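## Task

Pick up the small cardboard box sitting on the desk that is behind the carton stack and set it on the top of the low shelf. The carton stack must not be disturbed, the robot must not topple or finish leaning, and the box has to stay on the shelf by itself without the robot holding it.

## Robot and tools

ROBOT. A LinearBot: an omnidirectional base with a column about 1.75 m tall. A carriage rides up and down the column (lift_m, 0 to 1 m) and holds two identical six-joint arms, each ending in a two-finger gripper. Arm bases sit roughly 0.57 m + lift_m above the floor; carriage parts hang about 0.15 m lower. A hand reaches 0.78 m from its shoulder but only about 0.38 m below its arm base. A hand is about 0.16 m long, 0.1 m wide (0.14 m when open). Parked arm joints 1..6: 0, 0.05, 0.05, 1.45, 0, 0; parked, the robot is about 0.95 m wide and 0.7 m long. Cameras: carriage_camera (fixed, facing forward, tilted about 20 degrees down), left_wrist_camera and right_wrist_camera (looking out past the fingertips). The carriage camera and parked fingertips can be up to about 0.45 m above the arm bases.

FRAMES. Base frame: origin on the floor below the base centre, x forward, y left, z up. The left_hand and right_hand readings are positions in this frame of the point between the finger pads; quat_wxyz rotates base axes into hand axes (hand z runs along the fingers, fingers open along hand y; pointing straight up with joints 1, 5, 6 at 0 gives 1,0,0,0). Odometry frame is the base frame at scene start; base_odometry integrates wheel turns, so slip looks like travel. Heading is left-positive, -3.142 to 3.142.

execute_actions. Argument actions: a list holding exactly one action (or empty, which just reports state and images). An action may contain base, joints, or both; they start together and may finish at different times. base holds exactly one relative command, an offset from where the base last measured itself: translate_m (metres, forward positive, -2 to 2), strafe_m (metres, left positive, -2 to 2) or rotate_rad (radians, counter-clockwise positive, -6.3 to 6.3). joints is one dictionary naming joints of both arms and the lift, each an absolute target: lift_m 0 to 1 m; per arm (left_ and right_ prefixes, same ranges): joint1_rad -2.617 to 3.054 (vertical-axis swing, 0 forward, positive left); joint2_rad 0 to 3.141 (shoulder: 0 upper arm level backward, 1.57 vertical, 3.14 level forward); joint3_rad 0 to 3.141 (elbow, 0 folded, 3.14 straight); joint4_rad -1.57 to 1.57 (wrist pitch, positive lifts fingertips); joint5_rad -1.57 to 1.57 (wrist yaw, positive swings fingertips to the RIGHT, opposite to joint1); joint6_rad -2.094 to 2.094 (roll about finger axis, positive clockwise viewed from forearm); gripper_m 0 to 0.093 (gap between pads, metres). Done tolerances: lift ±0.004, joint1 ±0.02, joint2 and 3 ±0.055, joint4 ±0.04, joint5 and 6 ±0.02, gripper ±0.004. Any action ends within 15 s. Unknown keys or values outside range get the whole call rejected with no motion. Joints or base left out may still be driving toward earlier targets without the status showing it. Argument cameras: list of camera names or all; null/omitted means all, empty list means none; images come in the order of the pictures line. Example: {"base": {"translate_m": 0.3}, "joints": {"lift_m": 0.5}}. If a result reports a stop, later motion, wait and finished_scene calls in the same reply are skipped.

wait: seconds 0 to 10; commands nothing, returns the same report as an empty action. zoom_image: camera plus region [x0, y0, x1, y1] in pixels of that camera's latest full image, top-left origin, at most 504 by 504. finished_scene: scene number; ends the scene irreversibly after the last command is held, and reports success.

RESULTS. base_status and joint_status tell how each commanded motion ended: done (for the base, wheels turned the commanded amount even if slipping; tiny moves may stop short yet say done); off_target (resting away from target, may still push); contact_stop or time_out (target dropped, holding where stopped). joint command not followed, usually with a cause line, means a safety check refused an arm's targets (typically self-collision); the gripper target still runs, and refused joints may be retried on later actions. To recover, move only the refused arm clear first, then the other in a separate action. on_its_own lists uncommanded behaviour; held at is the held target, not the position. motor_effort gives percent of maximum, toward higher joint values, with bracketed peak; readings carry fixed per-motor bias and noise. Falling lift effort while lowering means a hand or its load is resting on something. drive_wheels clearly higher at rest than after a free drive means the base is still pressing. Joint torques per arm joint carry offset, scale and noise. Motor temperatures are listed per arm in joint order. ARM HIT means an arm struck the robot hard.

HAZARDS. Hand readings drift from truth, especially far out; a level hand droops about 10 to 17 cm under 1 kg, and a fully extended arm may not lift 1 kg. A gripping gripper usually shows off_target; pad force is about 45 to 60 N. Arms and grippers have no contact stop and spring to target once freed. The base stops on wheel overload or when an arm is shoved aside, but arms are not watched during turns, stops may come late, and the base can coast about 0.3 m after an arm touch. After being blocked, back off about 0.2 m along the way you came (or turn back), again if still pressed. The base can slip under a table edge that the column then strikes; reversing into such an edge can tip the robot. Tipping is unmonitored and permanent: risk grows with high carriage, outstretched arms, loads, pulling and sudden stops; about 1.5 kg per hand with both arms forward can topple it. Only images reveal a lean. Never let the arms strike or squeeze each other. Extended arms heat quickly, also while holding between calls: a MOTOR HOT warning appears from 75 °C, 90 °C pauses that arm for 10 s, 100 °C makes it go limp and drop; resend targets reported as limit_stop_at_motor_heat. Loose objects may occasionally be nudged by outside pushes. Avoid drops, slips, slams and forceful pushes, and keep the carton stack untouched.

Each tool is called as name([rows], argument=value, ...), one row to a line, values as JSON.

## Session

execute_actions(actions=[])

Scene clock: 0.00 s.
Joint torques (N m, as the arm reports them, + toward a larger angle): no reading
Motor temperatures (°C, as the motors report them): left_arm=[25 27 24 25 27 26] | right_arm=[25 25 24 26 24 25]
base_odometry: x=+0.000 y=+0.000 heading=+0.000 (m, m, rad; odometry frame)
base_status: not commanded
joint_positions: lift_m=+0.302 left_joint1_rad=+0.004 left_joint2_rad=+0.035 left_joint3_rad=+0.074 left_joint4_rad=+1.432 left_joint5_rad=-0.045 left_joint6_rad=+0.032 left_gripper_m=+0.094 right_joint1_rad=+0.015 right_joint2_rad=+0.045 right_joint3_rad=+0.040 right_joint4_rad=+1.443 right_joint5_rad=+0.022 right_joint6_rad=-0.013 right_gripper_m=+0.095
joint_status: not commanded
motor_effort: lift_m=+21 drive_wheels=+2 (%)
left_hand: x=+0.2799 y=+0.3181 z=+1.2898 quat_wxyz=(+0.998, -0.022, +0.050, +0.019) (m; base frame)
right_hand: x=+0.2912 y=-0.3134 z=+1.2808 quat_wxyz=(+0.998, +0.010, +0.067, +0.000) (m; base frame)
pictures: carriage_camera, left_wrist_camera, right_wrist_camera
Images, in order (width x height): carriage_camera 672x504, left_wrist_camera 672x504, right_wrist_camera 672x504.

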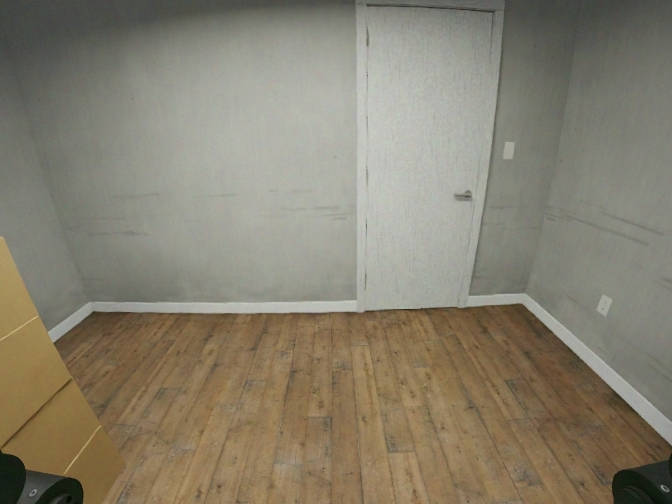

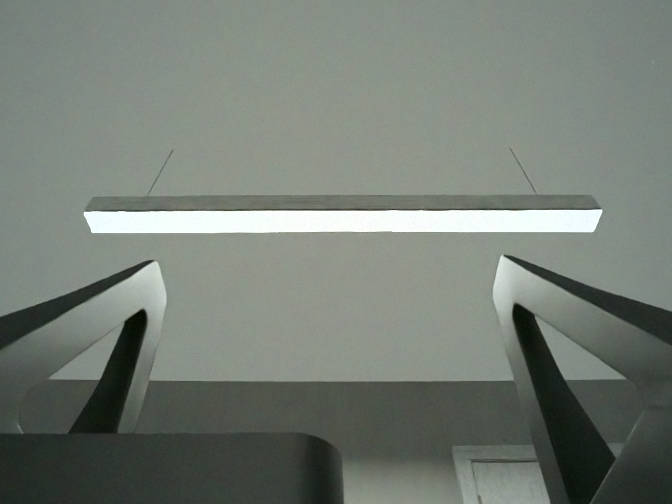

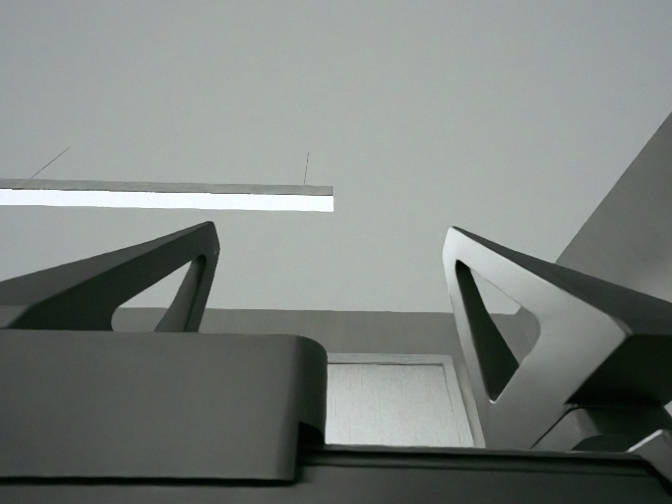

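execute_actions([
  {"joints":{"left_joint4_rad":0.0,"left_joint5_rad":-1.5,"right_joint4_rad":0.0,"right_joint5_rad":1.5}},
], cameras=["left_wrist_camera","right_wrist_camera"])

Scene clock: 7.67 s.
Joint torques (N m, as the arm reports them, + toward a larger angle): left_arm=[-0.23  2.38  8.96  1.23 -0.04  0.12] | right_arm=[-0.19  2.98  9.37  1.37  0.    0.02]
Motor temperatures (°C, as the motors report them): left_arm=[25 28 26 26 27 26] | right_arm=[25 25 25 26 24 25]
base_odometry: x=+0.000 y=+0.000 heading=+0.000 (m, m, rad; odometry frame)
base_status: not commanded
joint_positions: lift_m=+0.302 left_joint1_rad=+0.004 left_joint2_rad=+0.035 left_joint3_rad=+0.074 left_joint4_rad=+0.005 left_joint5_rad=-1.491 left_joint6_rad=+0.032 left_gripper_m=+0.094 right_joint1_rad=+0.015 right_joint2_rad=+0.045 right_joint3_rad=+0.040 right_joint4_rad=+0.006 right_joint5_rad=+1.495 right_joint6_rad=-0.013 right_gripper_m=+0.095
joint_status: all done
motor_effort: lift_m=+18(23) drive_wheels=+1(1) (%)
left_hand: x=+0.3425 y=+0.4819 z=+1.0493 quat_wxyz=(+0.523, -0.483, +0.514, +0.478) (m; base frame)
right_hand: x=+0.3481 y=-0.4803 z=+1.0373 quat_wxyz=(+0.519, +0.474, +0.525, -0.480) (m; base frame)
pictures: left_wrist_camera, right_wrist_camera
Images, in order (width x height): left_wrist_camera 672x504, right_wrist_camera 672x504.

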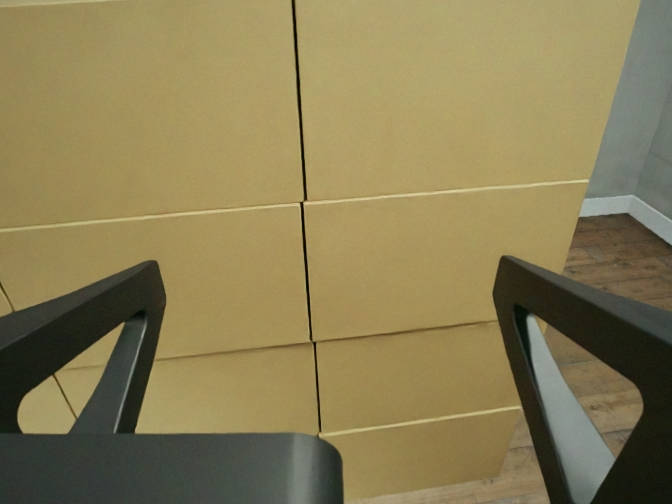

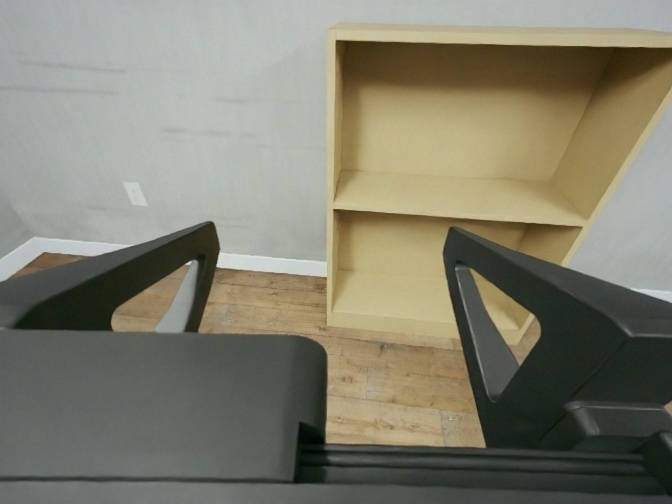

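execute_actions([
  {"base":{"rotate_rad":1.5708},"joints":{"lift_m":0.8,"left_joint4_rad":1.45,"left_joint5_rad":0,"right_joint4_rad":1.45,"right_joint5_rad":0}},
], cameras=["carriage_camera"])

Scene clock: 12.07 s.
Joint torques (N m, as the arm reports them, + toward a larger angle): left_arm=[-0.24  3.82  7.12 -0.14  0.14  0.11] | right_arm=[-0.18  4.52  7.52 -0.28 -0.07  0.02]
Motor temperatures (°C, as the motors report them): left_arm=[25 28 27 26 27 26] | right_arm=[25 25 26 26 24 25]
base_odometry: x=+0.000 y=+0.000 heading=+1.570 (m, m, rad; odometry frame)
base_status: done
joint_positions: lift_m=+0.800 left_joint1_rad=+0.004 left_joint2_rad=+0.035 left_joint3_rad=+0.074 left_joint4_rad=+1.445 left_joint5_rad=-0.009 left_joint6_rad=+0.032 left_gripper_m=+0.094 right_joint1_rad=+0.015 right_joint2_rad=+0.045 right_joint3_rad=+0.040 right_joint4_rad=+1.447 right_joint5_rad=+0.003 right_joint6_rad=-0.013 right_gripper_m=+0.095
joint_status: all done
motor_effort: lift_m=+25(26) drive_wheels=+6(16) (%)
left_hand: x=+0.2767 y=+0.3119 z=+1.7881 quat_wxyz=(+0.999, -0.004, +0.043, +0.018) (m; base frame)
right_hand: x=+0.2902 y=-0.3102 z=+1.7788 quat_wxyz=(+0.998, +0.001, +0.064, +0.001) (m; base frame)
pictures: carriage_camera
Images, in order (width x height): carriage_camera 672x504.

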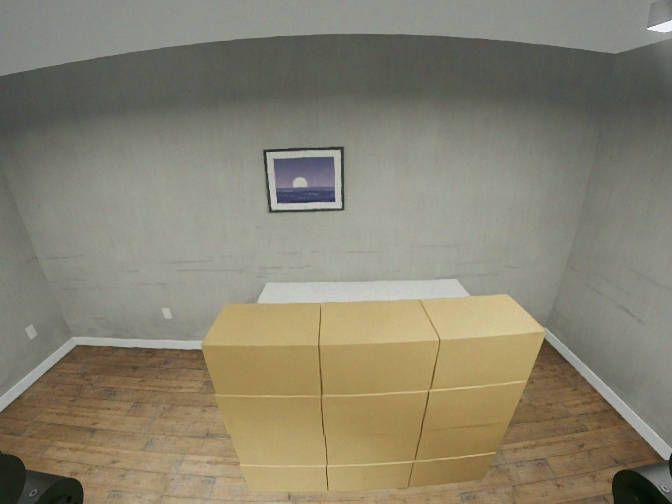

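execute_actions([
  {"base":{"translate_m":0.4},"joints":{"lift_m":0.95,"left_joint4_rad":-0.3,"right_joint4_rad":-0.3}},
])

Scene clock: 19.53 s.
Joint torques (N m, as the arm reports them, + toward a larger angle): left_arm=[-0.22  1.92  9.55  1.83  0.12  0.11] | right_arm=[-0.2   2.31 10.13  2.12 -0.08  0.02]
Motor temperatures (°C, as the motors report them): left_arm=[25 28 28 27 27 26] | right_arm=[25 25 27 27 24 25]
base_odometry: x=+0.000 y=+0.400 heading=+1.571 (m, m, rad; odometry frame)
base_status: done
joint_positions: lift_m=+0.950 left_joint1_rad=+0.004 left_joint2_rad=+0.035 left_joint3_rad=+0.074 left_joint4_rad=-0.297 left_joint5_rad=-0.009 left_joint6_rad=+0.032 left_gripper_m=+0.094 right_joint1_rad=+0.015 right_joint2_rad=+0.045 right_joint3_rad=+0.040 right_joint4_rad=-0.297 right_joint5_rad=+0.003 right_joint6_rad=-0.013 right_gripper_m=+0.095
joint_status: all done
motor_effort: lift_m=+21(25) drive_wheels=-4(17) (%)
left_hand: x=+0.4934 y=+0.3127 z=+1.6305 quat_wxyz=(+0.610, +0.008, +0.792, +0.014) (m; base frame)
right_hand: x=+0.4933 y=-0.3072 z=+1.6120 quat_wxyz=(+0.593, -0.010, +0.805, -0.001) (m; base frame)
pictures: carriage_camera, left_wrist_camera, right_wrist_camera
Images, in order (width x height): carriage_camera 672x504, left_wrist_camera 672x504, right_wrist_camera 672x504.

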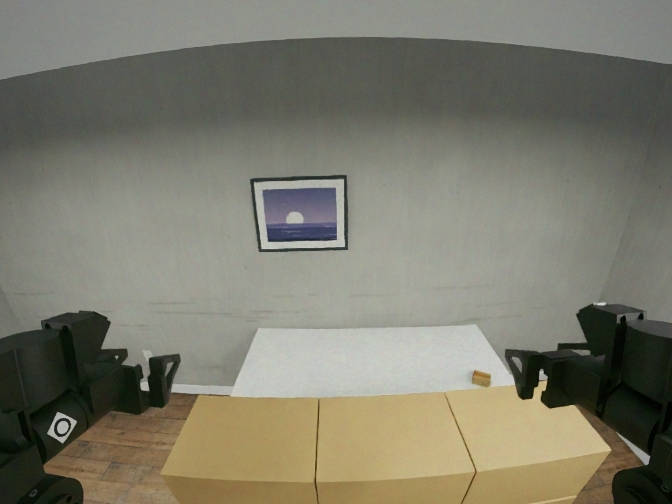

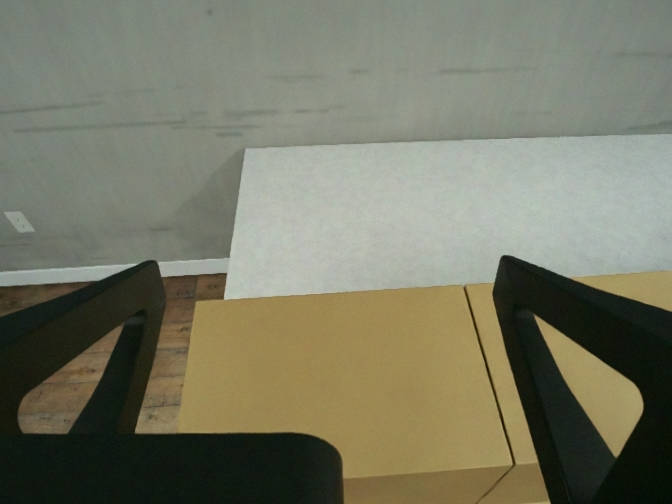

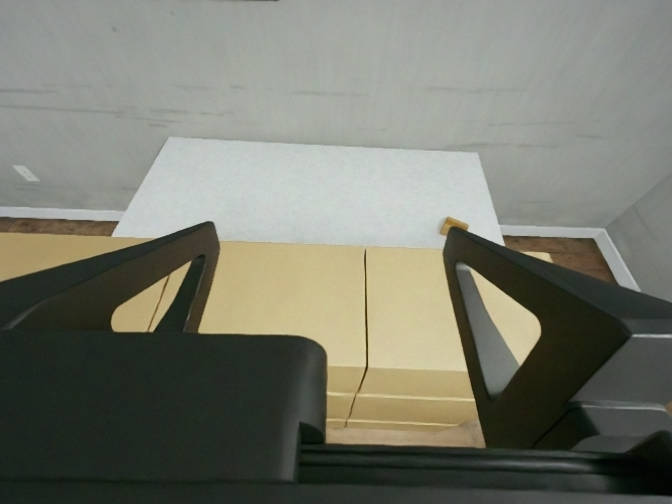

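execute_actions([
  {"base":{"strafe_m":-1.4},"joints":{"lift_m":0.5,"left_joint4_rad":1.45,"right_joint4_rad":1.45}},
], cameras=["carriage_camera"])

Scene clock: 36.07 s.
Joint torques (N m, as the arm reports them, + toward a larger angle): left_arm=[-0.16  3.77  7.07 -0.17  0.1   0.12] | right_arm=[-0.21  4.63  7.51 -0.29 -0.06  0.02]
Motor temperatures (°C, as the motors report them): left_arm=[25 28 31 30 27 26] | right_arm=[25 25 29 29 24 25]
base_odometry: x=+1.400 y=+0.401 heading=+1.571 (m, m, rad; odometry frame)
base_status: done
joint_positions: lift_m=+0.500 left_joint1_rad=+0.004 left_joint2_rad=+0.035 left_joint3_rad=+0.074 left_joint4_rad=+1.449 left_joint5_rad=-0.008 left_joint6_rad=+0.032 left_gripper_m=+0.094 right_joint1_rad=+0.015 right_joint2_rad=+0.045 right_joint3_rad=+0.040 right_joint4_rad=+1.448 right_joint5_rad=+0.002 right_joint6_rad=-0.013 right_gripper_m=+0.095
joint_status: all done
motor_effort: lift_m=+21(22) drive_wheels=-1(12) (%)
left_hand: x=+0.2758 y=+0.3117 z=+1.4881 quat_wxyz=(+0.999, -0.003, +0.041, +0.018) (m; base frame)
right_hand: x=+0.2898 y=-0.3100 z=+1.4787 quat_wxyz=(+0.998, +0.000, +0.064, +0.001) (m; base frame)
pictures: carriage_camera
Images, in order (width x height): carriage_camera 672x504.

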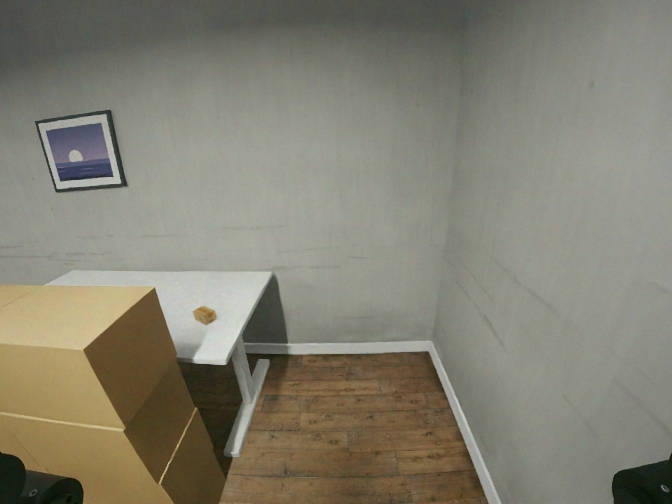

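execute_actions([
  {"base":{"rotate_rad":1.5708}},
], cameras=[])

execute_actions([
  {"base":{"translate_m":-0.15}},
], cameras=["carriage_camera"])

Scene clock: 43.73 s.
Joint torques (N m, as the arm reports them, + toward a larger angle): left_arm=[-0.2   3.8   7.1  -0.18  0.12  0.09] | right_arm=[-0.21  4.56  7.53 -0.29 -0.06  0.03]
Motor temperatures (°C, as the motors report them): left_arm=[25 29 31 29 27 26] | right_arm=[25 26 29 28 24 25]
base_odometry: x=+1.400 y=+0.401 heading=-3.141 (m, m, rad; odometry frame)
base_status: done
joint_positions: lift_m=+0.500 left_joint1_rad=+0.004 left_joint2_rad=+0.035 left_joint3_rad=+0.074 left_joint4_rad=+1.449 left_joint5_rad=-0.007 left_joint6_rad=+0.032 left_gripper_m=+0.094 right_joint1_rad=+0.015 right_joint2_rad=+0.045 right_joint3_rad=+0.040 right_joint4_rad=+1.448 right_joint5_rad=+0.002 right_joint6_rad=-0.013 right_gripper_m=+0.095
joint_status: not commanded
motor_effort: lift_m=+22(24) drive_wheels=+6(14) (%)
left_hand: x=+0.2759 y=+0.3115 z=+1.4880 quat_wxyz=(+0.999, -0.003, +0.041, +0.018) (m; base frame)
right_hand: x=+0.2898 y=-0.3100 z=+1.4787 quat_wxyz=(+0.998, +0.000, +0.064, +0.001) (m; base frame)
pictures: none
No camera images: the call's "cameras" was empty. Leave "cameras" out to get every camera's image.

Scene clock: 45.63 s.
Joint torques (N m, as the arm reports them, + toward a larger angle): left_arm=[-0.2   3.83  7.04 -0.19  0.1   0.1 ] | right_arm=[-0.2   4.6   7.51 -0.31 -0.06  0.02]
Motor temperatures (°C, as the motors report them): left_arm=[25 29 31 28 27 26] | right_arm=[25 26 29 28 24 25]
base_odometry: x=+1.550 y=+0.401 heading=-3.140 (m, m, rad; odometry frame)
base_status: done
joint_positions: lift_m=+0.500 left_joint1_rad=+0.004 left_joint2_rad=+0.035 left_joint3_rad=+0.074 left_joint4_rad=+1.451 left_joint5_rad=-0.007 left_joint6_rad=+0.032 left_gripper_m=+0.094 right_joint1_rad=+0.015 right_joint2_rad=+0.045 right_joint3_rad=+0.040 right_joint4_rad=+1.450 right_joint5_rad=+0.002 right_joint6_rad=-0.013 right_gripper_m=+0.095
joint_status: not commanded
motor_effort: lift_m=+21(24) drive_wheels=-5(13) (%)
left_hand: x=+0.2754 y=+0.3115 z=+1.4881 quat_wxyz=(+0.999, -0.003, +0.040, +0.018) (m; base frame)
right_hand: x=+0.2894 y=-0.3101 z=+1.4788 quat_wxyz=(+0.998, +0.000, +0.063, +0.001) (m; base frame)
pictures: carriage_camera
Images, in order (width x height): carriage_camera 672x504.

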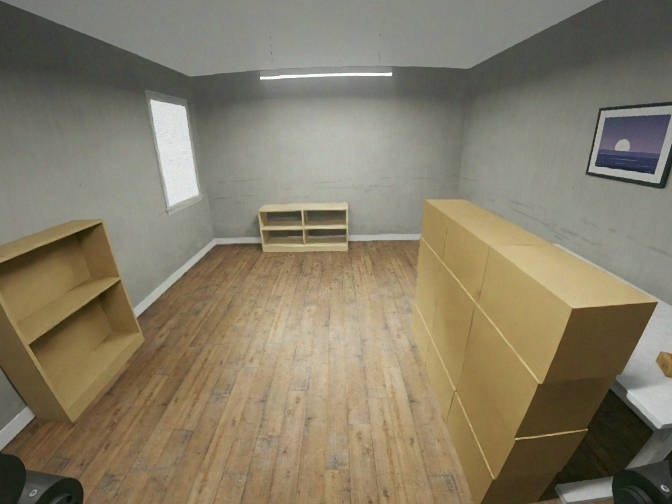

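execute_actions([
  {"base":{"strafe_m":-0.85}},
], cameras=["carriage_camera"])

Scene clock: 50.80 s.
Joint torques (N m, as the arm reports them, + toward a larger angle): left_arm=[-0.28  3.75  7.01 -0.17  0.1   0.1 ] | right_arm=[-0.2   4.52  7.53 -0.3  -0.08  0.02]
Motor temperatures (°C, as the motors report them): left_arm=[25 29 31 28 27 26] | right_arm=[25 26 29 28 24 25]
base_odometry: x=+1.549 y=+1.251 heading=-3.141 (m, m, rad; odometry frame)
base_status: done
joint_positions: lift_m=+0.500 left_joint1_rad=+0.004 left_joint2_rad=+0.035 left_joint3_rad=+0.074 left_joint4_rad=+1.451 left_joint5_rad=-0.007 left_joint6_rad=+0.032 left_gripper_m=+0.094 right_joint1_rad=+0.015 right_joint2_rad=+0.045 right_joint3_rad=+0.040 right_joint4_rad=+1.449 right_joint5_rad=+0.002 right_joint6_rad=-0.013 right_gripper_m=+0.095
joint_status: not commanded
motor_effort: lift_m=+23(23) drive_wheels=-1(10) (%)
left_hand: x=+0.2754 y=+0.3115 z=+1.4881 quat_wxyz=(+0.999, -0.003, +0.040, +0.018) (m; base frame)
right_hand: x=+0.2895 y=-0.3100 z=+1.4788 quat_wxyz=(+0.998, +0.000, +0.063, +0.001) (m; base frame)
pictures: carriage_camera
Images, in order (width x height): carriage_camera 672x504.

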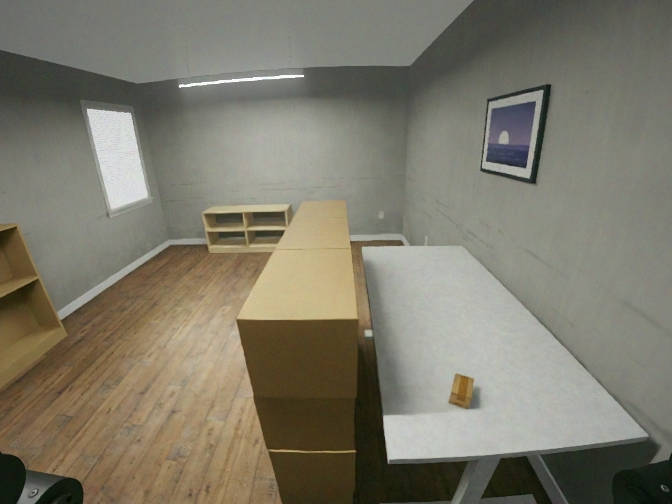

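zoom_image(camera="carriage_camera", region=[400, 340, 540, 445])

Region (400, 340, 540, 445) of carriage_camera's 672x504 image, scaled by 3.600, with more detail than that image has; it fills the top 378 rows of this view, and the rest is white.

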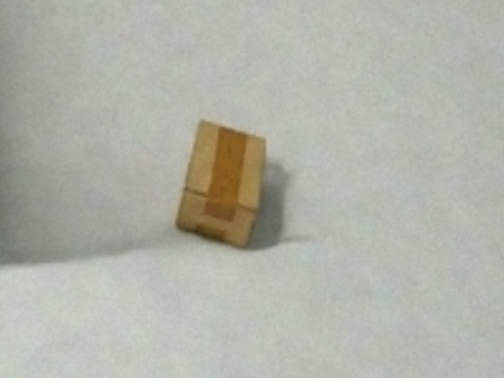

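execute_actions([
  {"base":{"translate_m":0.12},"joints":{"right_joint1_rad":-0.27,"right_joint2_rad":2.292,"right_joint3_rad":1.147,"right_joint4_rad":-0.426,"right_joint6_rad":0.35}},
], cameras=["carriage_camera","right_wrist_camera"])

Scene clock: 66.80 s.
Joint torques (N m, as the arm reports them, + toward a larger angle): left_arm=[-0.28  3.84  7.   -0.19  0.08  0.1 ] | right_arm=[ -0.96 -11.2    6.24   0.27  -0.04   0.09]
Motor temperatures (°C, as the motors report them): left_arm=[25 30 32 27 27 26] | right_arm=[25 26 29 27 24 25]
base_odometry: x=+1.429 y=+1.251 heading=-3.141 (m, m, rad; odometry frame)
base_status: done
joint_positions: lift_m=+0.500 left_joint1_rad=+0.004 left_joint2_rad=+0.035 left_joint3_rad=+0.074 left_joint4_rad=+1.449 left_joint5_rad=-0.007 left_joint6_rad=+0.032 left_gripper_m=+0.094 right_joint1_rad=-0.261 right_joint2_rad=+2.289 right_joint3_rad=+1.137 right_joint4_rad=-0.426 right_joint5_rad=+0.002 right_joint6_rad=+0.343 right_gripper_m=+0.095
joint_status: all done
motor_effort: lift_m=+22(25) drive_wheels=-3(11) (%)
left_hand: x=+0.2758 y=+0.3115 z=+1.4881 quat_wxyz=(+0.999, -0.003, +0.041, +0.018) (m; base frame)
right_hand: x=+0.5919 y=-0.3998 z=+0.9178 quat_wxyz=(-0.003, +0.297, +0.955, -0.001) (m; base frame)
pictures: carriage_camera, right_wrist_camera
Images, in order (width x height): carriage_camera 672x504, right_wrist_camera 672x504.

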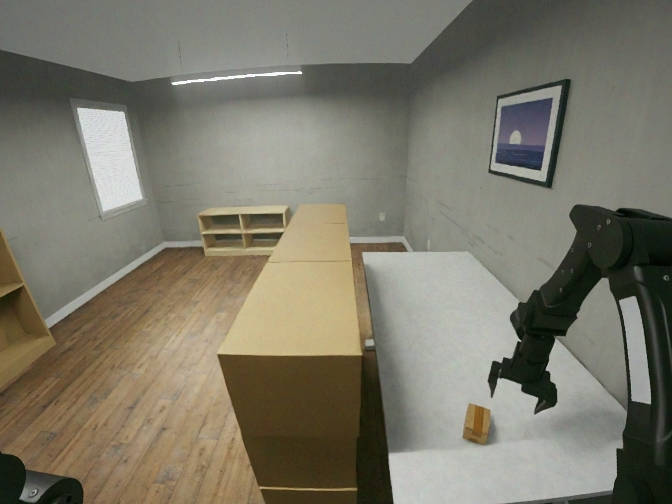

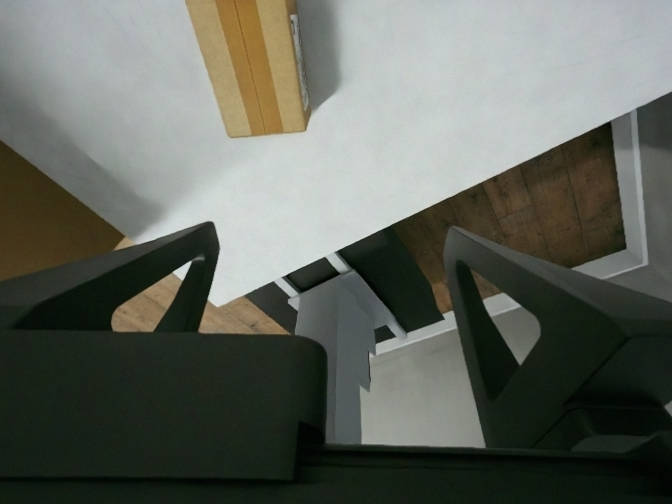

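execute_actions([
  {"joints":{"lift_m":0.44,"right_joint1_rad":-0.132,"right_joint2_rad":2.411,"right_joint3_rad":1.405,"right_joint4_rad":-0.557,"right_joint6_rad":0.38}},
], cameras=["carriage_camera","right_wrist_camera"])

Scene clock: 76.30 s.
Joint torques (N m, as the arm reports them, + toward a larger angle): left_arm=[-0.21  3.78  6.91 -0.16  0.09  0.1 ] | right_arm=[ -0.88 -13.37   7.6    0.19   0.     0.08]
Motor temperatures (°C, as the motors report them): left_arm=[25 30 32 27 27 26] | right_arm=[25 29 29 27 24 25]
base_odometry: x=+1.429 y=+1.251 heading=-3.141 (m, m, rad; odometry frame)
base_status: not commanded
joint_positions: lift_m=+0.440 left_joint1_rad=+0.004 left_joint2_rad=+0.035 left_joint3_rad=+0.074 left_joint4_rad=+1.449 left_joint5_rad=-0.007 left_joint6_rad=+0.032 left_gripper_m=+0.094 right_joint1_rad=-0.123 right_joint2_rad=+2.418 right_joint3_rad=+1.389 right_joint4_rad=-0.551 right_joint5_rad=-0.002 right_joint6_rad=+0.375 right_gripper_m=+0.095
joint_status: all done
motor_effort: lift_m=+23(23) drive_wheels=-3(3) (%)
left_hand: x=+0.2758 y=+0.3114 z=+1.4280 quat_wxyz=(+0.999, -0.003, +0.041, +0.018) (m; base frame)
right_hand: x=+0.6475 y=-0.3583 z=+0.8543 quat_wxyz=(-0.004, +0.246, +0.969, +0.000) (m; base frame)
pictures: carriage_camera, right_wrist_camera
Images, in order (width x height): carriage_camera 672x504, right_wrist_camera 672x504.

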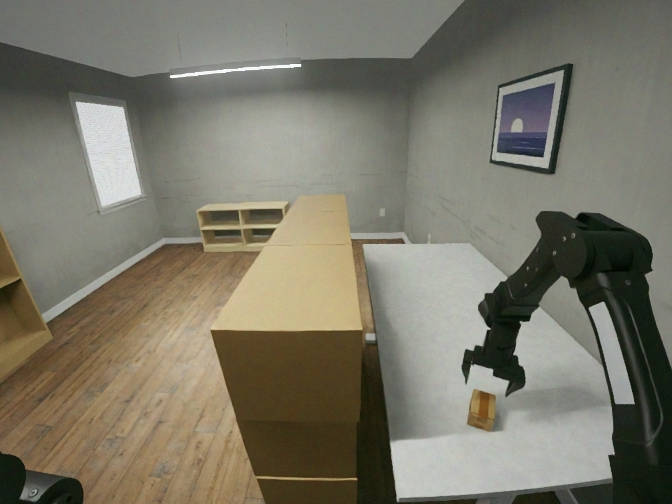

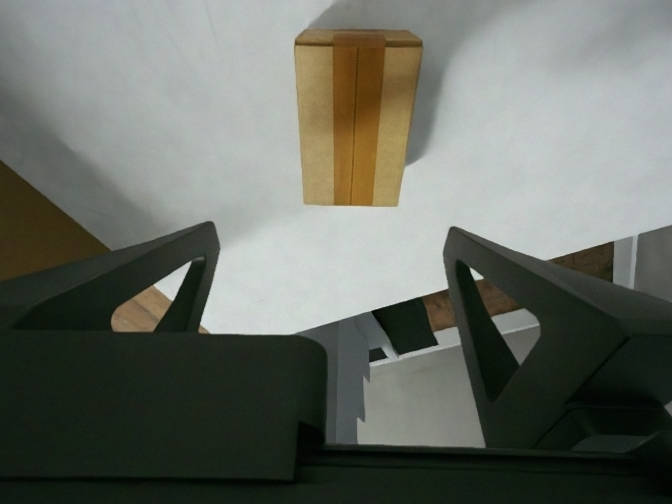

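execute_actions([
  {"joints":{"lift_m":0.40,"right_joint1_rad":-0.165,"right_joint6_rad":0.355}},
], cameras=["carriage_camera","right_wrist_camera"])

Scene clock: 79.07 s.
Joint torques (N m, as the arm reports them, + toward a larger angle): left_arm=[-0.26  3.85  7.05 -0.18  0.1   0.1 ] | right_arm=[ -0.44 -13.19   7.58   0.22  -0.01   0.  ]
Motor temperatures (°C, as the motors report them): left_arm=[25 30 32 27 27 26] | right_arm=[25 30 29 27 24 25]
base_odometry: x=+1.429 y=+1.251 heading=-3.141 (m, m, rad; odometry frame)
base_status: not commanded
joint_positions: lift_m=+0.400 left_joint1_rad=+0.004 left_joint2_rad=+0.035 left_joint3_rad=+0.074 left_joint4_rad=+1.450 left_joint5_rad=-0.007 left_joint6_rad=+0.032 left_gripper_m=+0.094 right_joint1_rad=-0.162 right_joint2_rad=+2.414 right_joint3_rad=+1.389 right_joint4_rad=-0.555 right_joint5_rad=-0.001 right_joint6_rad=+0.357 right_gripper_m=+0.095
joint_status: all done
motor_effort: lift_m=+20(24) drive_wheels=-2(2) (%)
left_hand: x=+0.2757 y=+0.3114 z=+1.3880 quat_wxyz=(+0.999, -0.003, +0.041, +0.018) (m; base frame)
right_hand: x=+0.6450 y=-0.3733 z=+0.8154 quat_wxyz=(-0.005, +0.257, +0.966, +0.000) (m; base frame)
pictures: carriage_camera, right_wrist_camera
Images, in order (width x height): carriage_camera 672x504, right_wrist_camera 672x504.

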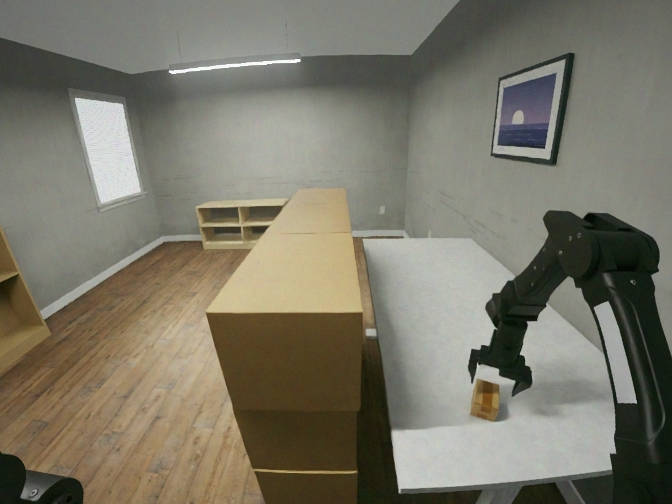

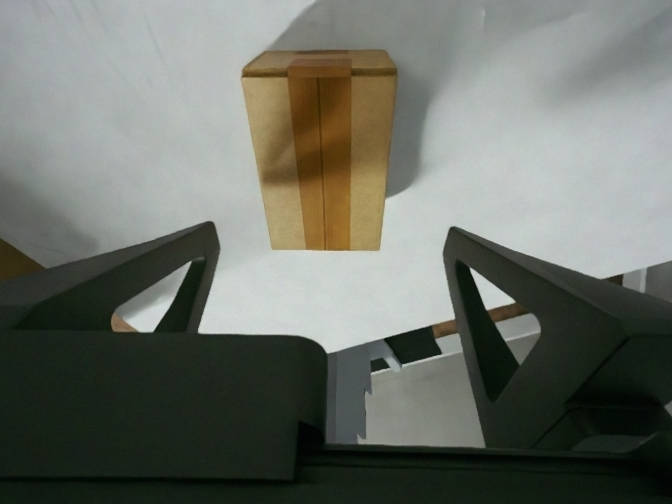

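execute_actions([
  {"joints":{"lift_m":0.34,"right_joint1_rad":-0.158}},
], cameras=["carriage_camera","right_wrist_camera"])

Scene clock: 83.77 s.
Joint torques (N m, as the arm reports them, + toward a larger angle): left_arm=[-0.28  3.83  7.   -0.17  0.09  0.11] | right_arm=[  0.09 -13.13   7.52   0.28  -0.01   0.  ]
Motor temperatures (°C, as the motors report them): left_arm=[25 30 32 27 27 26] | right_arm=[25 31 29 27 24 25]
base_odometry: x=+1.429 y=+1.251 heading=-3.141 (m, m, rad; odometry frame)
base_status: not commanded
joint_positions: lift_m=+0.340 left_joint1_rad=+0.004 left_joint2_rad=+0.035 left_joint3_rad=+0.074 left_joint4_rad=+1.450 left_joint5_rad=-0.007 left_joint6_rad=+0.032 left_gripper_m=+0.094 right_joint1_rad=-0.162 right_joint2_rad=+2.414 right_joint3_rad=+1.389 right_joint4_rad=-0.557 right_joint5_rad=-0.001 right_joint6_rad=+0.357 right_gripper_m=+0.095
joint_status: all done
motor_effort: lift_m=+25(25) drive_wheels=-2(2) (%)
left_hand: x=+0.2757 y=+0.3114 z=+1.3281 quat_wxyz=(+0.999, -0.003, +0.041, +0.018) (m; base frame)
right_hand: x=+0.6449 y=-0.3733 z=+0.7557 quat_wxyz=(-0.005, +0.257, +0.966, +0.000) (m; base frame)
pictures: carriage_camera, right_wrist_camera
Images, in order (width x height): carriage_camera 672x504, right_wrist_camera 672x504.

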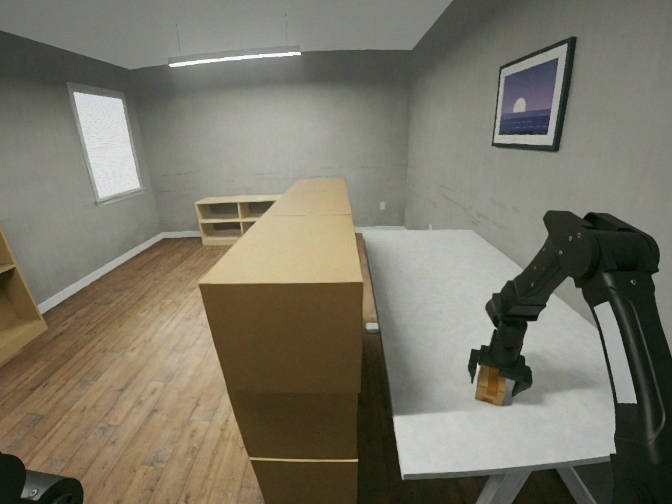

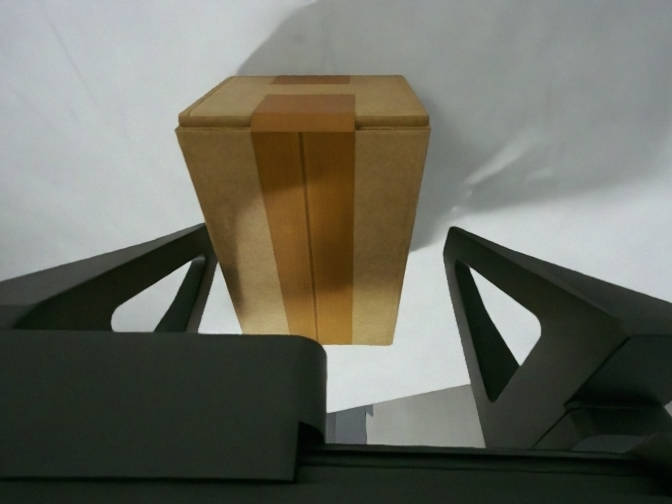

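execute_actions([
  {"joints":{"lift_m":0.335,"right_joint1_rad":-0.142,"right_gripper_m":0.075}},
], cameras=["right_wrist_camera"])

execute_actions([
  {"joints":{"right_gripper_m":0.04}},
], cameras=["right_wrist_camera"])

Scene clock: 86.63 s.
Joint torques (N m, as the arm reports them, + toward a larger angle): left_arm=[-0.18  3.72  6.98 -0.12  0.09  0.09] | right_arm=[  0.54 -13.05   7.51   0.26  -0.01   0.  ]
Motor temperatures (°C, as the motors report them): left_arm=[25 30 32 27 27 26] | right_arm=[25 32 29 27 24 25]
base_odometry: x=+1.429 y=+1.251 heading=-3.141 (m, m, rad; odometry frame)
base_status: not commanded
joint_positions: lift_m=+0.335 left_joint1_rad=+0.004 left_joint2_rad=+0.035 left_joint3_rad=+0.074 left_joint4_rad=+1.450 left_joint5_rad=-0.007 left_joint6_rad=+0.032 left_gripper_m=+0.094 right_joint1_rad=-0.151 right_joint2_rad=+2.414 right_joint3_rad=+1.389 right_joint4_rad=-0.557 right_joint5_rad=-0.001 right_joint6_rad=+0.357 right_gripper_m=+0.075
joint_status: all done
motor_effort: lift_m=+24(25) drive_wheels=-2(5) (%)
left_hand: x=+0.2757 y=+0.3114 z=+1.3231 quat_wxyz=(+0.999, -0.003, +0.041, +0.018) (m; base frame)
right_hand: x=+0.6455 y=-0.3691 z=+0.7508 quat_wxyz=(-0.005, +0.252, +0.968, +0.000) (m; base frame)
pictures: right_wrist_camera
Images, in order (width x height): right_wrist_camera 672x504.

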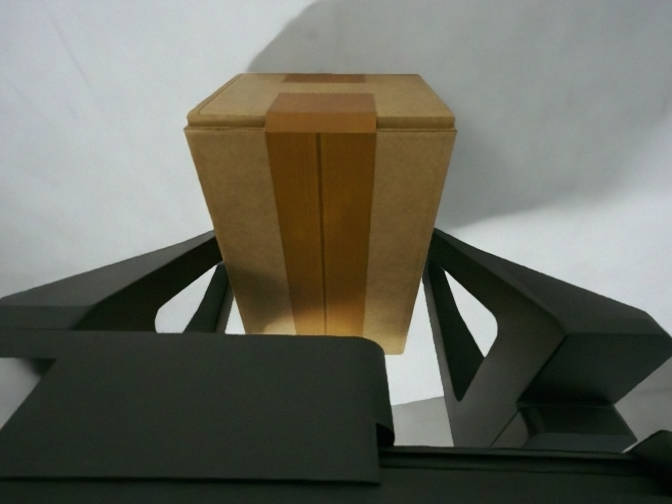

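Scene clock: 87.17 s.
Joint torques (N m, as the arm reports them, + toward a larger angle): left_arm=[-0.21  3.82  7.09 -0.16  0.1   0.1 ] | right_arm=[  0.54 -13.05   7.52   0.24  -0.01   0.  ]
Motor temperatures (°C, as the motors report them): left_arm=[25 30 32 27 27 26] | right_arm=[25 32 29 27 24 25]
base_odometry: x=+1.429 y=+1.251 heading=-3.141 (m, m, rad; odometry frame)
base_status: not commanded
joint_positions: lift_m=+0.335 left_joint1_rad=+0.004 left_joint2_rad=+0.035 left_joint3_rad=+0.074 left_joint4_rad=+1.450 left_joint5_rad=-0.007 left_joint6_rad=+0.032 left_gripper_m=+0.094 right_joint1_rad=-0.151 right_joint2_rad=+2.414 right_joint3_rad=+1.389 right_joint4_rad=-0.557 right_joint5_rad=-0.001 right_joint6_rad=+0.357 right_gripper_m=+0.059
joint_status: right_gripper_m off_target (ended at +0.059, target +0.040)
motor_effort: lift_m=+24(22) drive_wheels=+4(2) (%)
left_hand: x=+0.2757 y=+0.3114 z=+1.3231 quat_wxyz=(+0.999, -0.003, +0.041, +0.018) (m; base frame)
right_hand: x=+0.6455 y=-0.3691 z=+0.7508 quat_wxyz=(-0.005, +0.252, +0.968, +0.000) (m; base frame)
pictures: right_wrist_camera
Images, in order (width x height): right_wrist_camera 672x504.

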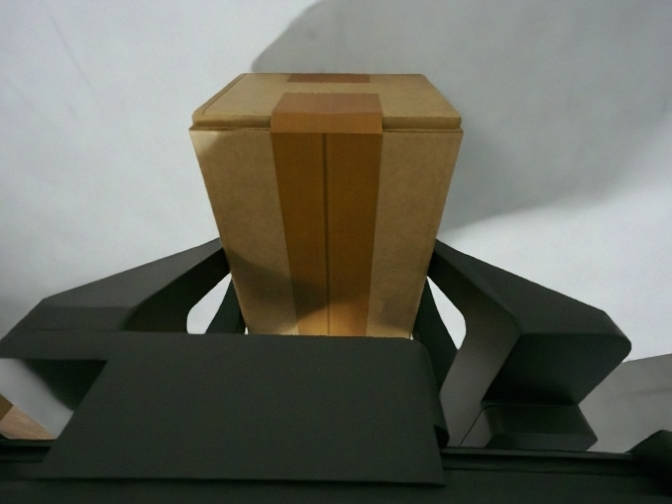

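execute_actions([
  {"joints":{"lift_m":0.40}},
], cameras=[])

execute_actions([
  {"base":{"translate_m":-0.14},"joints":{"right_joint1_rad":0,"right_joint2_rad":1.474,"right_joint3_rad":0.78,"right_joint4_rad":-0.867,"right_joint6_rad":0}},
], cameras=["carriage_camera","right_wrist_camera"])

Scene clock: 96.77 s.
Joint torques (N m, as the arm reports them, + toward a larger angle): left_arm=[-0.25  3.77  6.99 -0.18  0.09  0.11] | right_arm=[  0.47 -12.8    7.46   0.27  -0.01   0.  ]
Motor temperatures (°C, as the motors report them): left_arm=[25 30 32 27 27 26] | right_arm=[25 35 30 27 24 25]
base_odometry: x=+1.429 y=+1.251 heading=-3.141 (m, m, rad; odometry frame)
base_status: not commanded
joint_positions: lift_m=+0.400 left_joint1_rad=+0.004 left_joint2_rad=+0.035 left_joint3_rad=+0.074 left_joint4_rad=+1.450 left_joint5_rad=-0.007 left_joint6_rad=+0.032 left_gripper_m=+0.094 right_joint1_rad=-0.151 right_joint2_rad=+2.411 right_joint3_rad=+1.389 right_joint4_rad=-0.556 right_joint5_rad=-0.001 right_joint6_rad=+0.357 right_gripper_m=+0.059
joint_status: all done
motor_effort: lift_m=+23(25) drive_wheels=+4(2) (%)
left_hand: x=+0.2757 y=+0.3114 z=+1.3882 quat_wxyz=(+0.999, -0.003, +0.041, +0.018) (m; base frame)
right_hand: x=+0.6463 y=-0.3693 z=+0.8168 quat_wxyz=(-0.004, +0.252, +0.968, +0.000) (m; base frame)
pictures: none
No camera images: the call's "cameras" was empty. Leave "cameras" out to get every camera's image.

Scene clock: 98.53 s.
Joint torques (N m, as the arm reports them, + toward a larger angle): left_arm=[-0.28  3.86  7.09 -0.14  0.11  0.08] | right_arm=[-0.91 -6.16  6.08  0.38 -0.02 -0.03]
Motor temperatures (°C, as the motors report them): left_arm=[25 30 32 27 27 26] | right_arm=[25 35 30 27 24 25]
base_odometry: x=+1.569 y=+1.251 heading=-3.141 (m, m, rad; odometry frame)
base_status: done
joint_positions: lift_m=+0.400 left_joint1_rad=+0.004 left_joint2_rad=+0.035 left_joint3_rad=+0.074 left_joint4_rad=+1.449 left_joint5_rad=-0.006 left_joint6_rad=+0.032 left_gripper_m=+0.094 right_joint1_rad=+0.009 right_joint2_rad=+1.482 right_joint3_rad=+0.798 right_joint4_rad=-0.872 right_joint5_rad=-0.004 right_joint6_rad=+0.006 right_gripper_m=+0.059
joint_status: all done
motor_effort: lift_m=+21(25) drive_wheels=+0(11) (%)
left_hand: x=+0.2759 y=+0.3113 z=+1.3881 quat_wxyz=(+0.999, -0.003, +0.041, +0.018) (m; base frame)
right_hand: x=+0.4849 y=-0.3074 z=+0.9730 quat_wxyz=(+0.007, -0.002, +1.000, +0.002) (m; base frame)
pictures: carriage_camera, right_wrist_camera
Images, in order (width x height): carriage_camera 672x504, right_wrist_camera 672x504.

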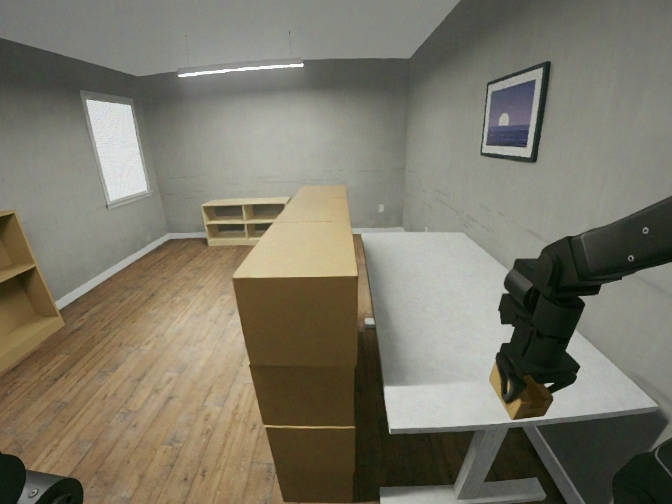

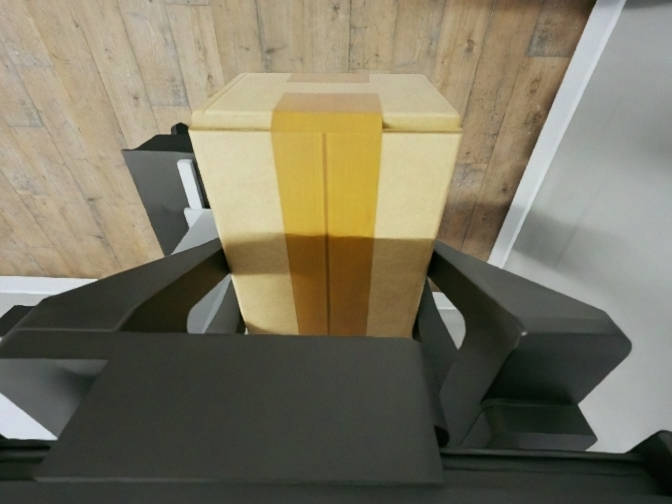

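execute_actions([
  {"base":{"strafe_m":1.2}},
], cameras=["carriage_camera"])

execute_actions([
  {"base":{"translate_m":2.0},"joints":{"lift_m":0.3}},
], cameras=["carriage_camera"])

Scene clock: 107.70 s.
Joint torques (N m, as the arm reports them, + toward a larger angle): left_arm=[-0.29  3.8   7.05 -0.17  0.09  0.09] | right_arm=[-0.97 -6.03  6.11  0.38 -0.03 -0.04]
Motor temperatures (°C, as the motors report them): left_arm=[25 30 33 27 27 26] | right_arm=[25 34 29 27 24 25]
base_odometry: x=+1.570 y=+0.051 heading=-3.141 (m, m, rad; odometry frame)
base_status: done
joint_positions: lift_m=+0.400 left_joint1_rad=+0.004 left_joint2_rad=+0.035 left_joint3_rad=+0.074 left_joint4_rad=+1.449 left_joint5_rad=-0.006 left_joint6_rad=+0.032 left_gripper_m=+0.094 right_joint1_rad=+0.009 right_joint2_rad=+1.482 right_joint3_rad=+0.798 right_joint4_rad=-0.871 right_joint5_rad=-0.003 right_joint6_rad=+0.006 right_gripper_m=+0.059
joint_status: not commanded
motor_effort: lift_m=+21(23) drive_wheels=-1(12) (%)
left_hand: x=+0.2759 y=+0.3113 z=+1.3881 quat_wxyz=(+0.999, -0.003, +0.041, +0.018) (m; base frame)
right_hand: x=+0.4850 y=-0.3076 z=+0.9730 quat_wxyz=(+0.008, -0.002, +1.000, +0.001) (m; base frame)
pictures: carriage_camera
Images, in order (width x height): carriage_camera 672x504.

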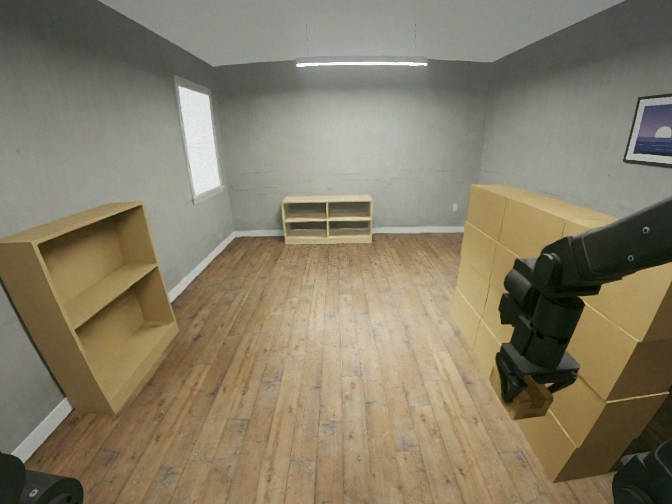

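Scene clock: 114.00 s.
Joint torques (N m, as the arm reports them, + toward a larger angle): left_arm=[-0.2   3.82  6.98 -0.17  0.09  0.1 ] | right_arm=[-0.94 -5.89  6.46  0.38 -0.03 -0.03]
Motor temperatures (°C, as the motors report them): left_arm=[25 30 33 27 27 26] | right_arm=[25 33 29 27 24 25]
base_odometry: x=-0.430 y=+0.049 heading=-3.141 (m, m, rad; odometry frame)
base_status: done
joint_positions: lift_m=+0.300 left_joint1_rad=+0.004 left_joint2_rad=+0.035 left_joint3_rad=+0.074 left_joint4_rad=+1.451 left_joint5_rad=-0.005 left_joint6_rad=+0.032 left_gripper_m=+0.094 right_joint1_rad=+0.009 right_joint2_rad=+1.481 right_joint3_rad=+0.793 right_joint4_rad=-0.871 right_joint5_rad=-0.002 right_joint6_rad=+0.006 right_gripper_m=+0.059
joint_status: all done
motor_effort: lift_m=+23(25) drive_wheels=-2(17) (%)
left_hand: x=+0.2754 y=+0.3112 z=+1.2881 quat_wxyz=(+0.999, -0.002, +0.040, +0.018) (m; base frame)
right_hand: x=+0.4837 y=-0.3078 z=+0.8721 quat_wxyz=(+0.006, -0.002, +1.000, +0.001) (m; base frame)
pictures: carriage_camera
Images, in order (width x height): carriage_camera 672x504.

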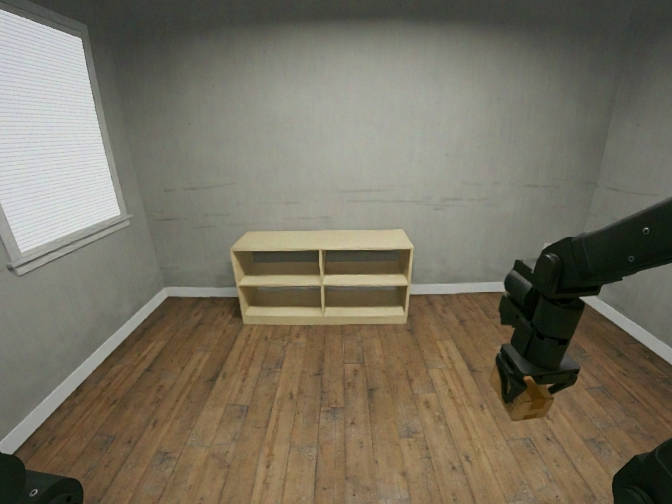

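execute_actions([
  {"base":{"translate_m":1.33},"joints":{"lift_m":0.33,"right_joint1_rad":0.1,"right_joint2_rad":2.411,"right_joint3_rad":1.405,"right_joint4_rad":-0.557,"right_joint6_rad":0.1}},
], cameras=["carriage_camera","right_wrist_camera"])

Scene clock: 124.47 s.
Joint torques (N m, as the arm reports them, + toward a larger angle): left_arm=[-0.27  3.77  7.04 -0.18  0.07  0.09] | right_arm=[  0.1  -13.58   8.47   0.27  -0.04   0.07]
Motor temperatures (°C, as the motors report them): left_arm=[25 31 33 27 27 26] | right_arm=[25 34 30 27 24 25]
base_odometry: x=-1.760 y=+0.047 heading=-3.140 (m, m, rad; odometry frame)
base_status: done
joint_positions: lift_m=+0.330 left_joint1_rad=+0.004 left_joint2_rad=+0.035 left_joint3_rad=+0.074 left_joint4_rad=+1.451 left_joint5_rad=-0.005 left_joint6_rad=+0.032 left_gripper_m=+0.094 right_joint1_rad=+0.096 right_joint2_rad=+2.421 right_joint3_rad=+1.376 right_joint4_rad=-0.559 right_joint5_rad=-0.001 right_joint6_rad=+0.095 right_gripper_m=+0.059
joint_status: all done
motor_effort: lift_m=+23(31) drive_wheels=-3(15) (%)
left_hand: x=+0.2754 y=+0.3111 z=+1.3182 quat_wxyz=(+0.999, -0.002, +0.040, +0.018) (m; base frame)
right_hand: x=+0.6402 y=-0.2732 z=+0.7409 quat_wxyz=(-0.017, -0.001, +1.000, -0.001) (m; base frame)
pictures: carriage_camera, right_wrist_camera
Images, in order (width x height): carriage_camera 672x504, right_wrist_camera 672x504.

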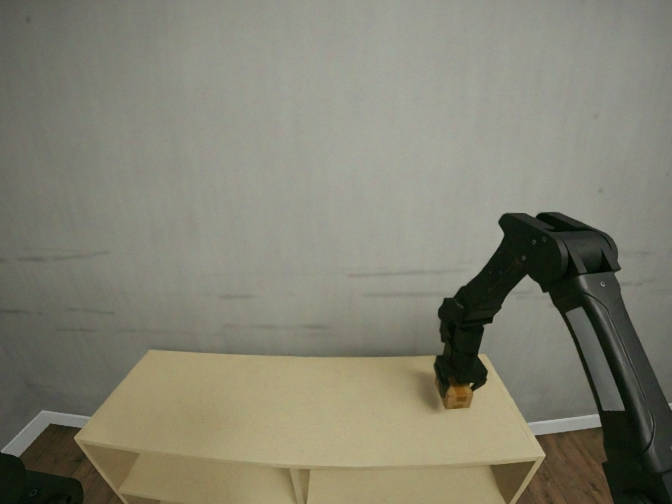

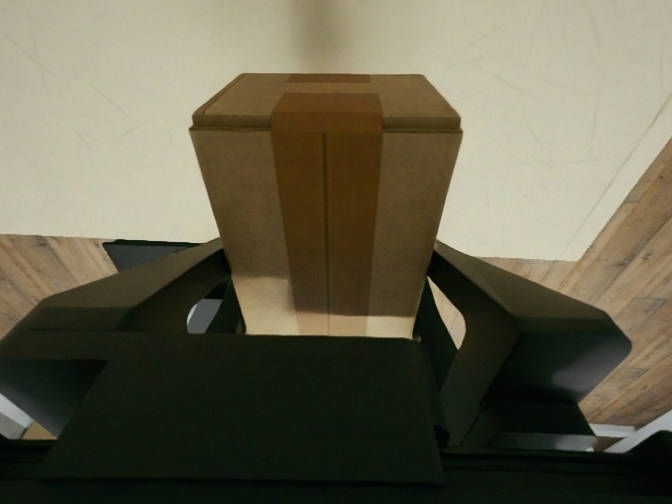

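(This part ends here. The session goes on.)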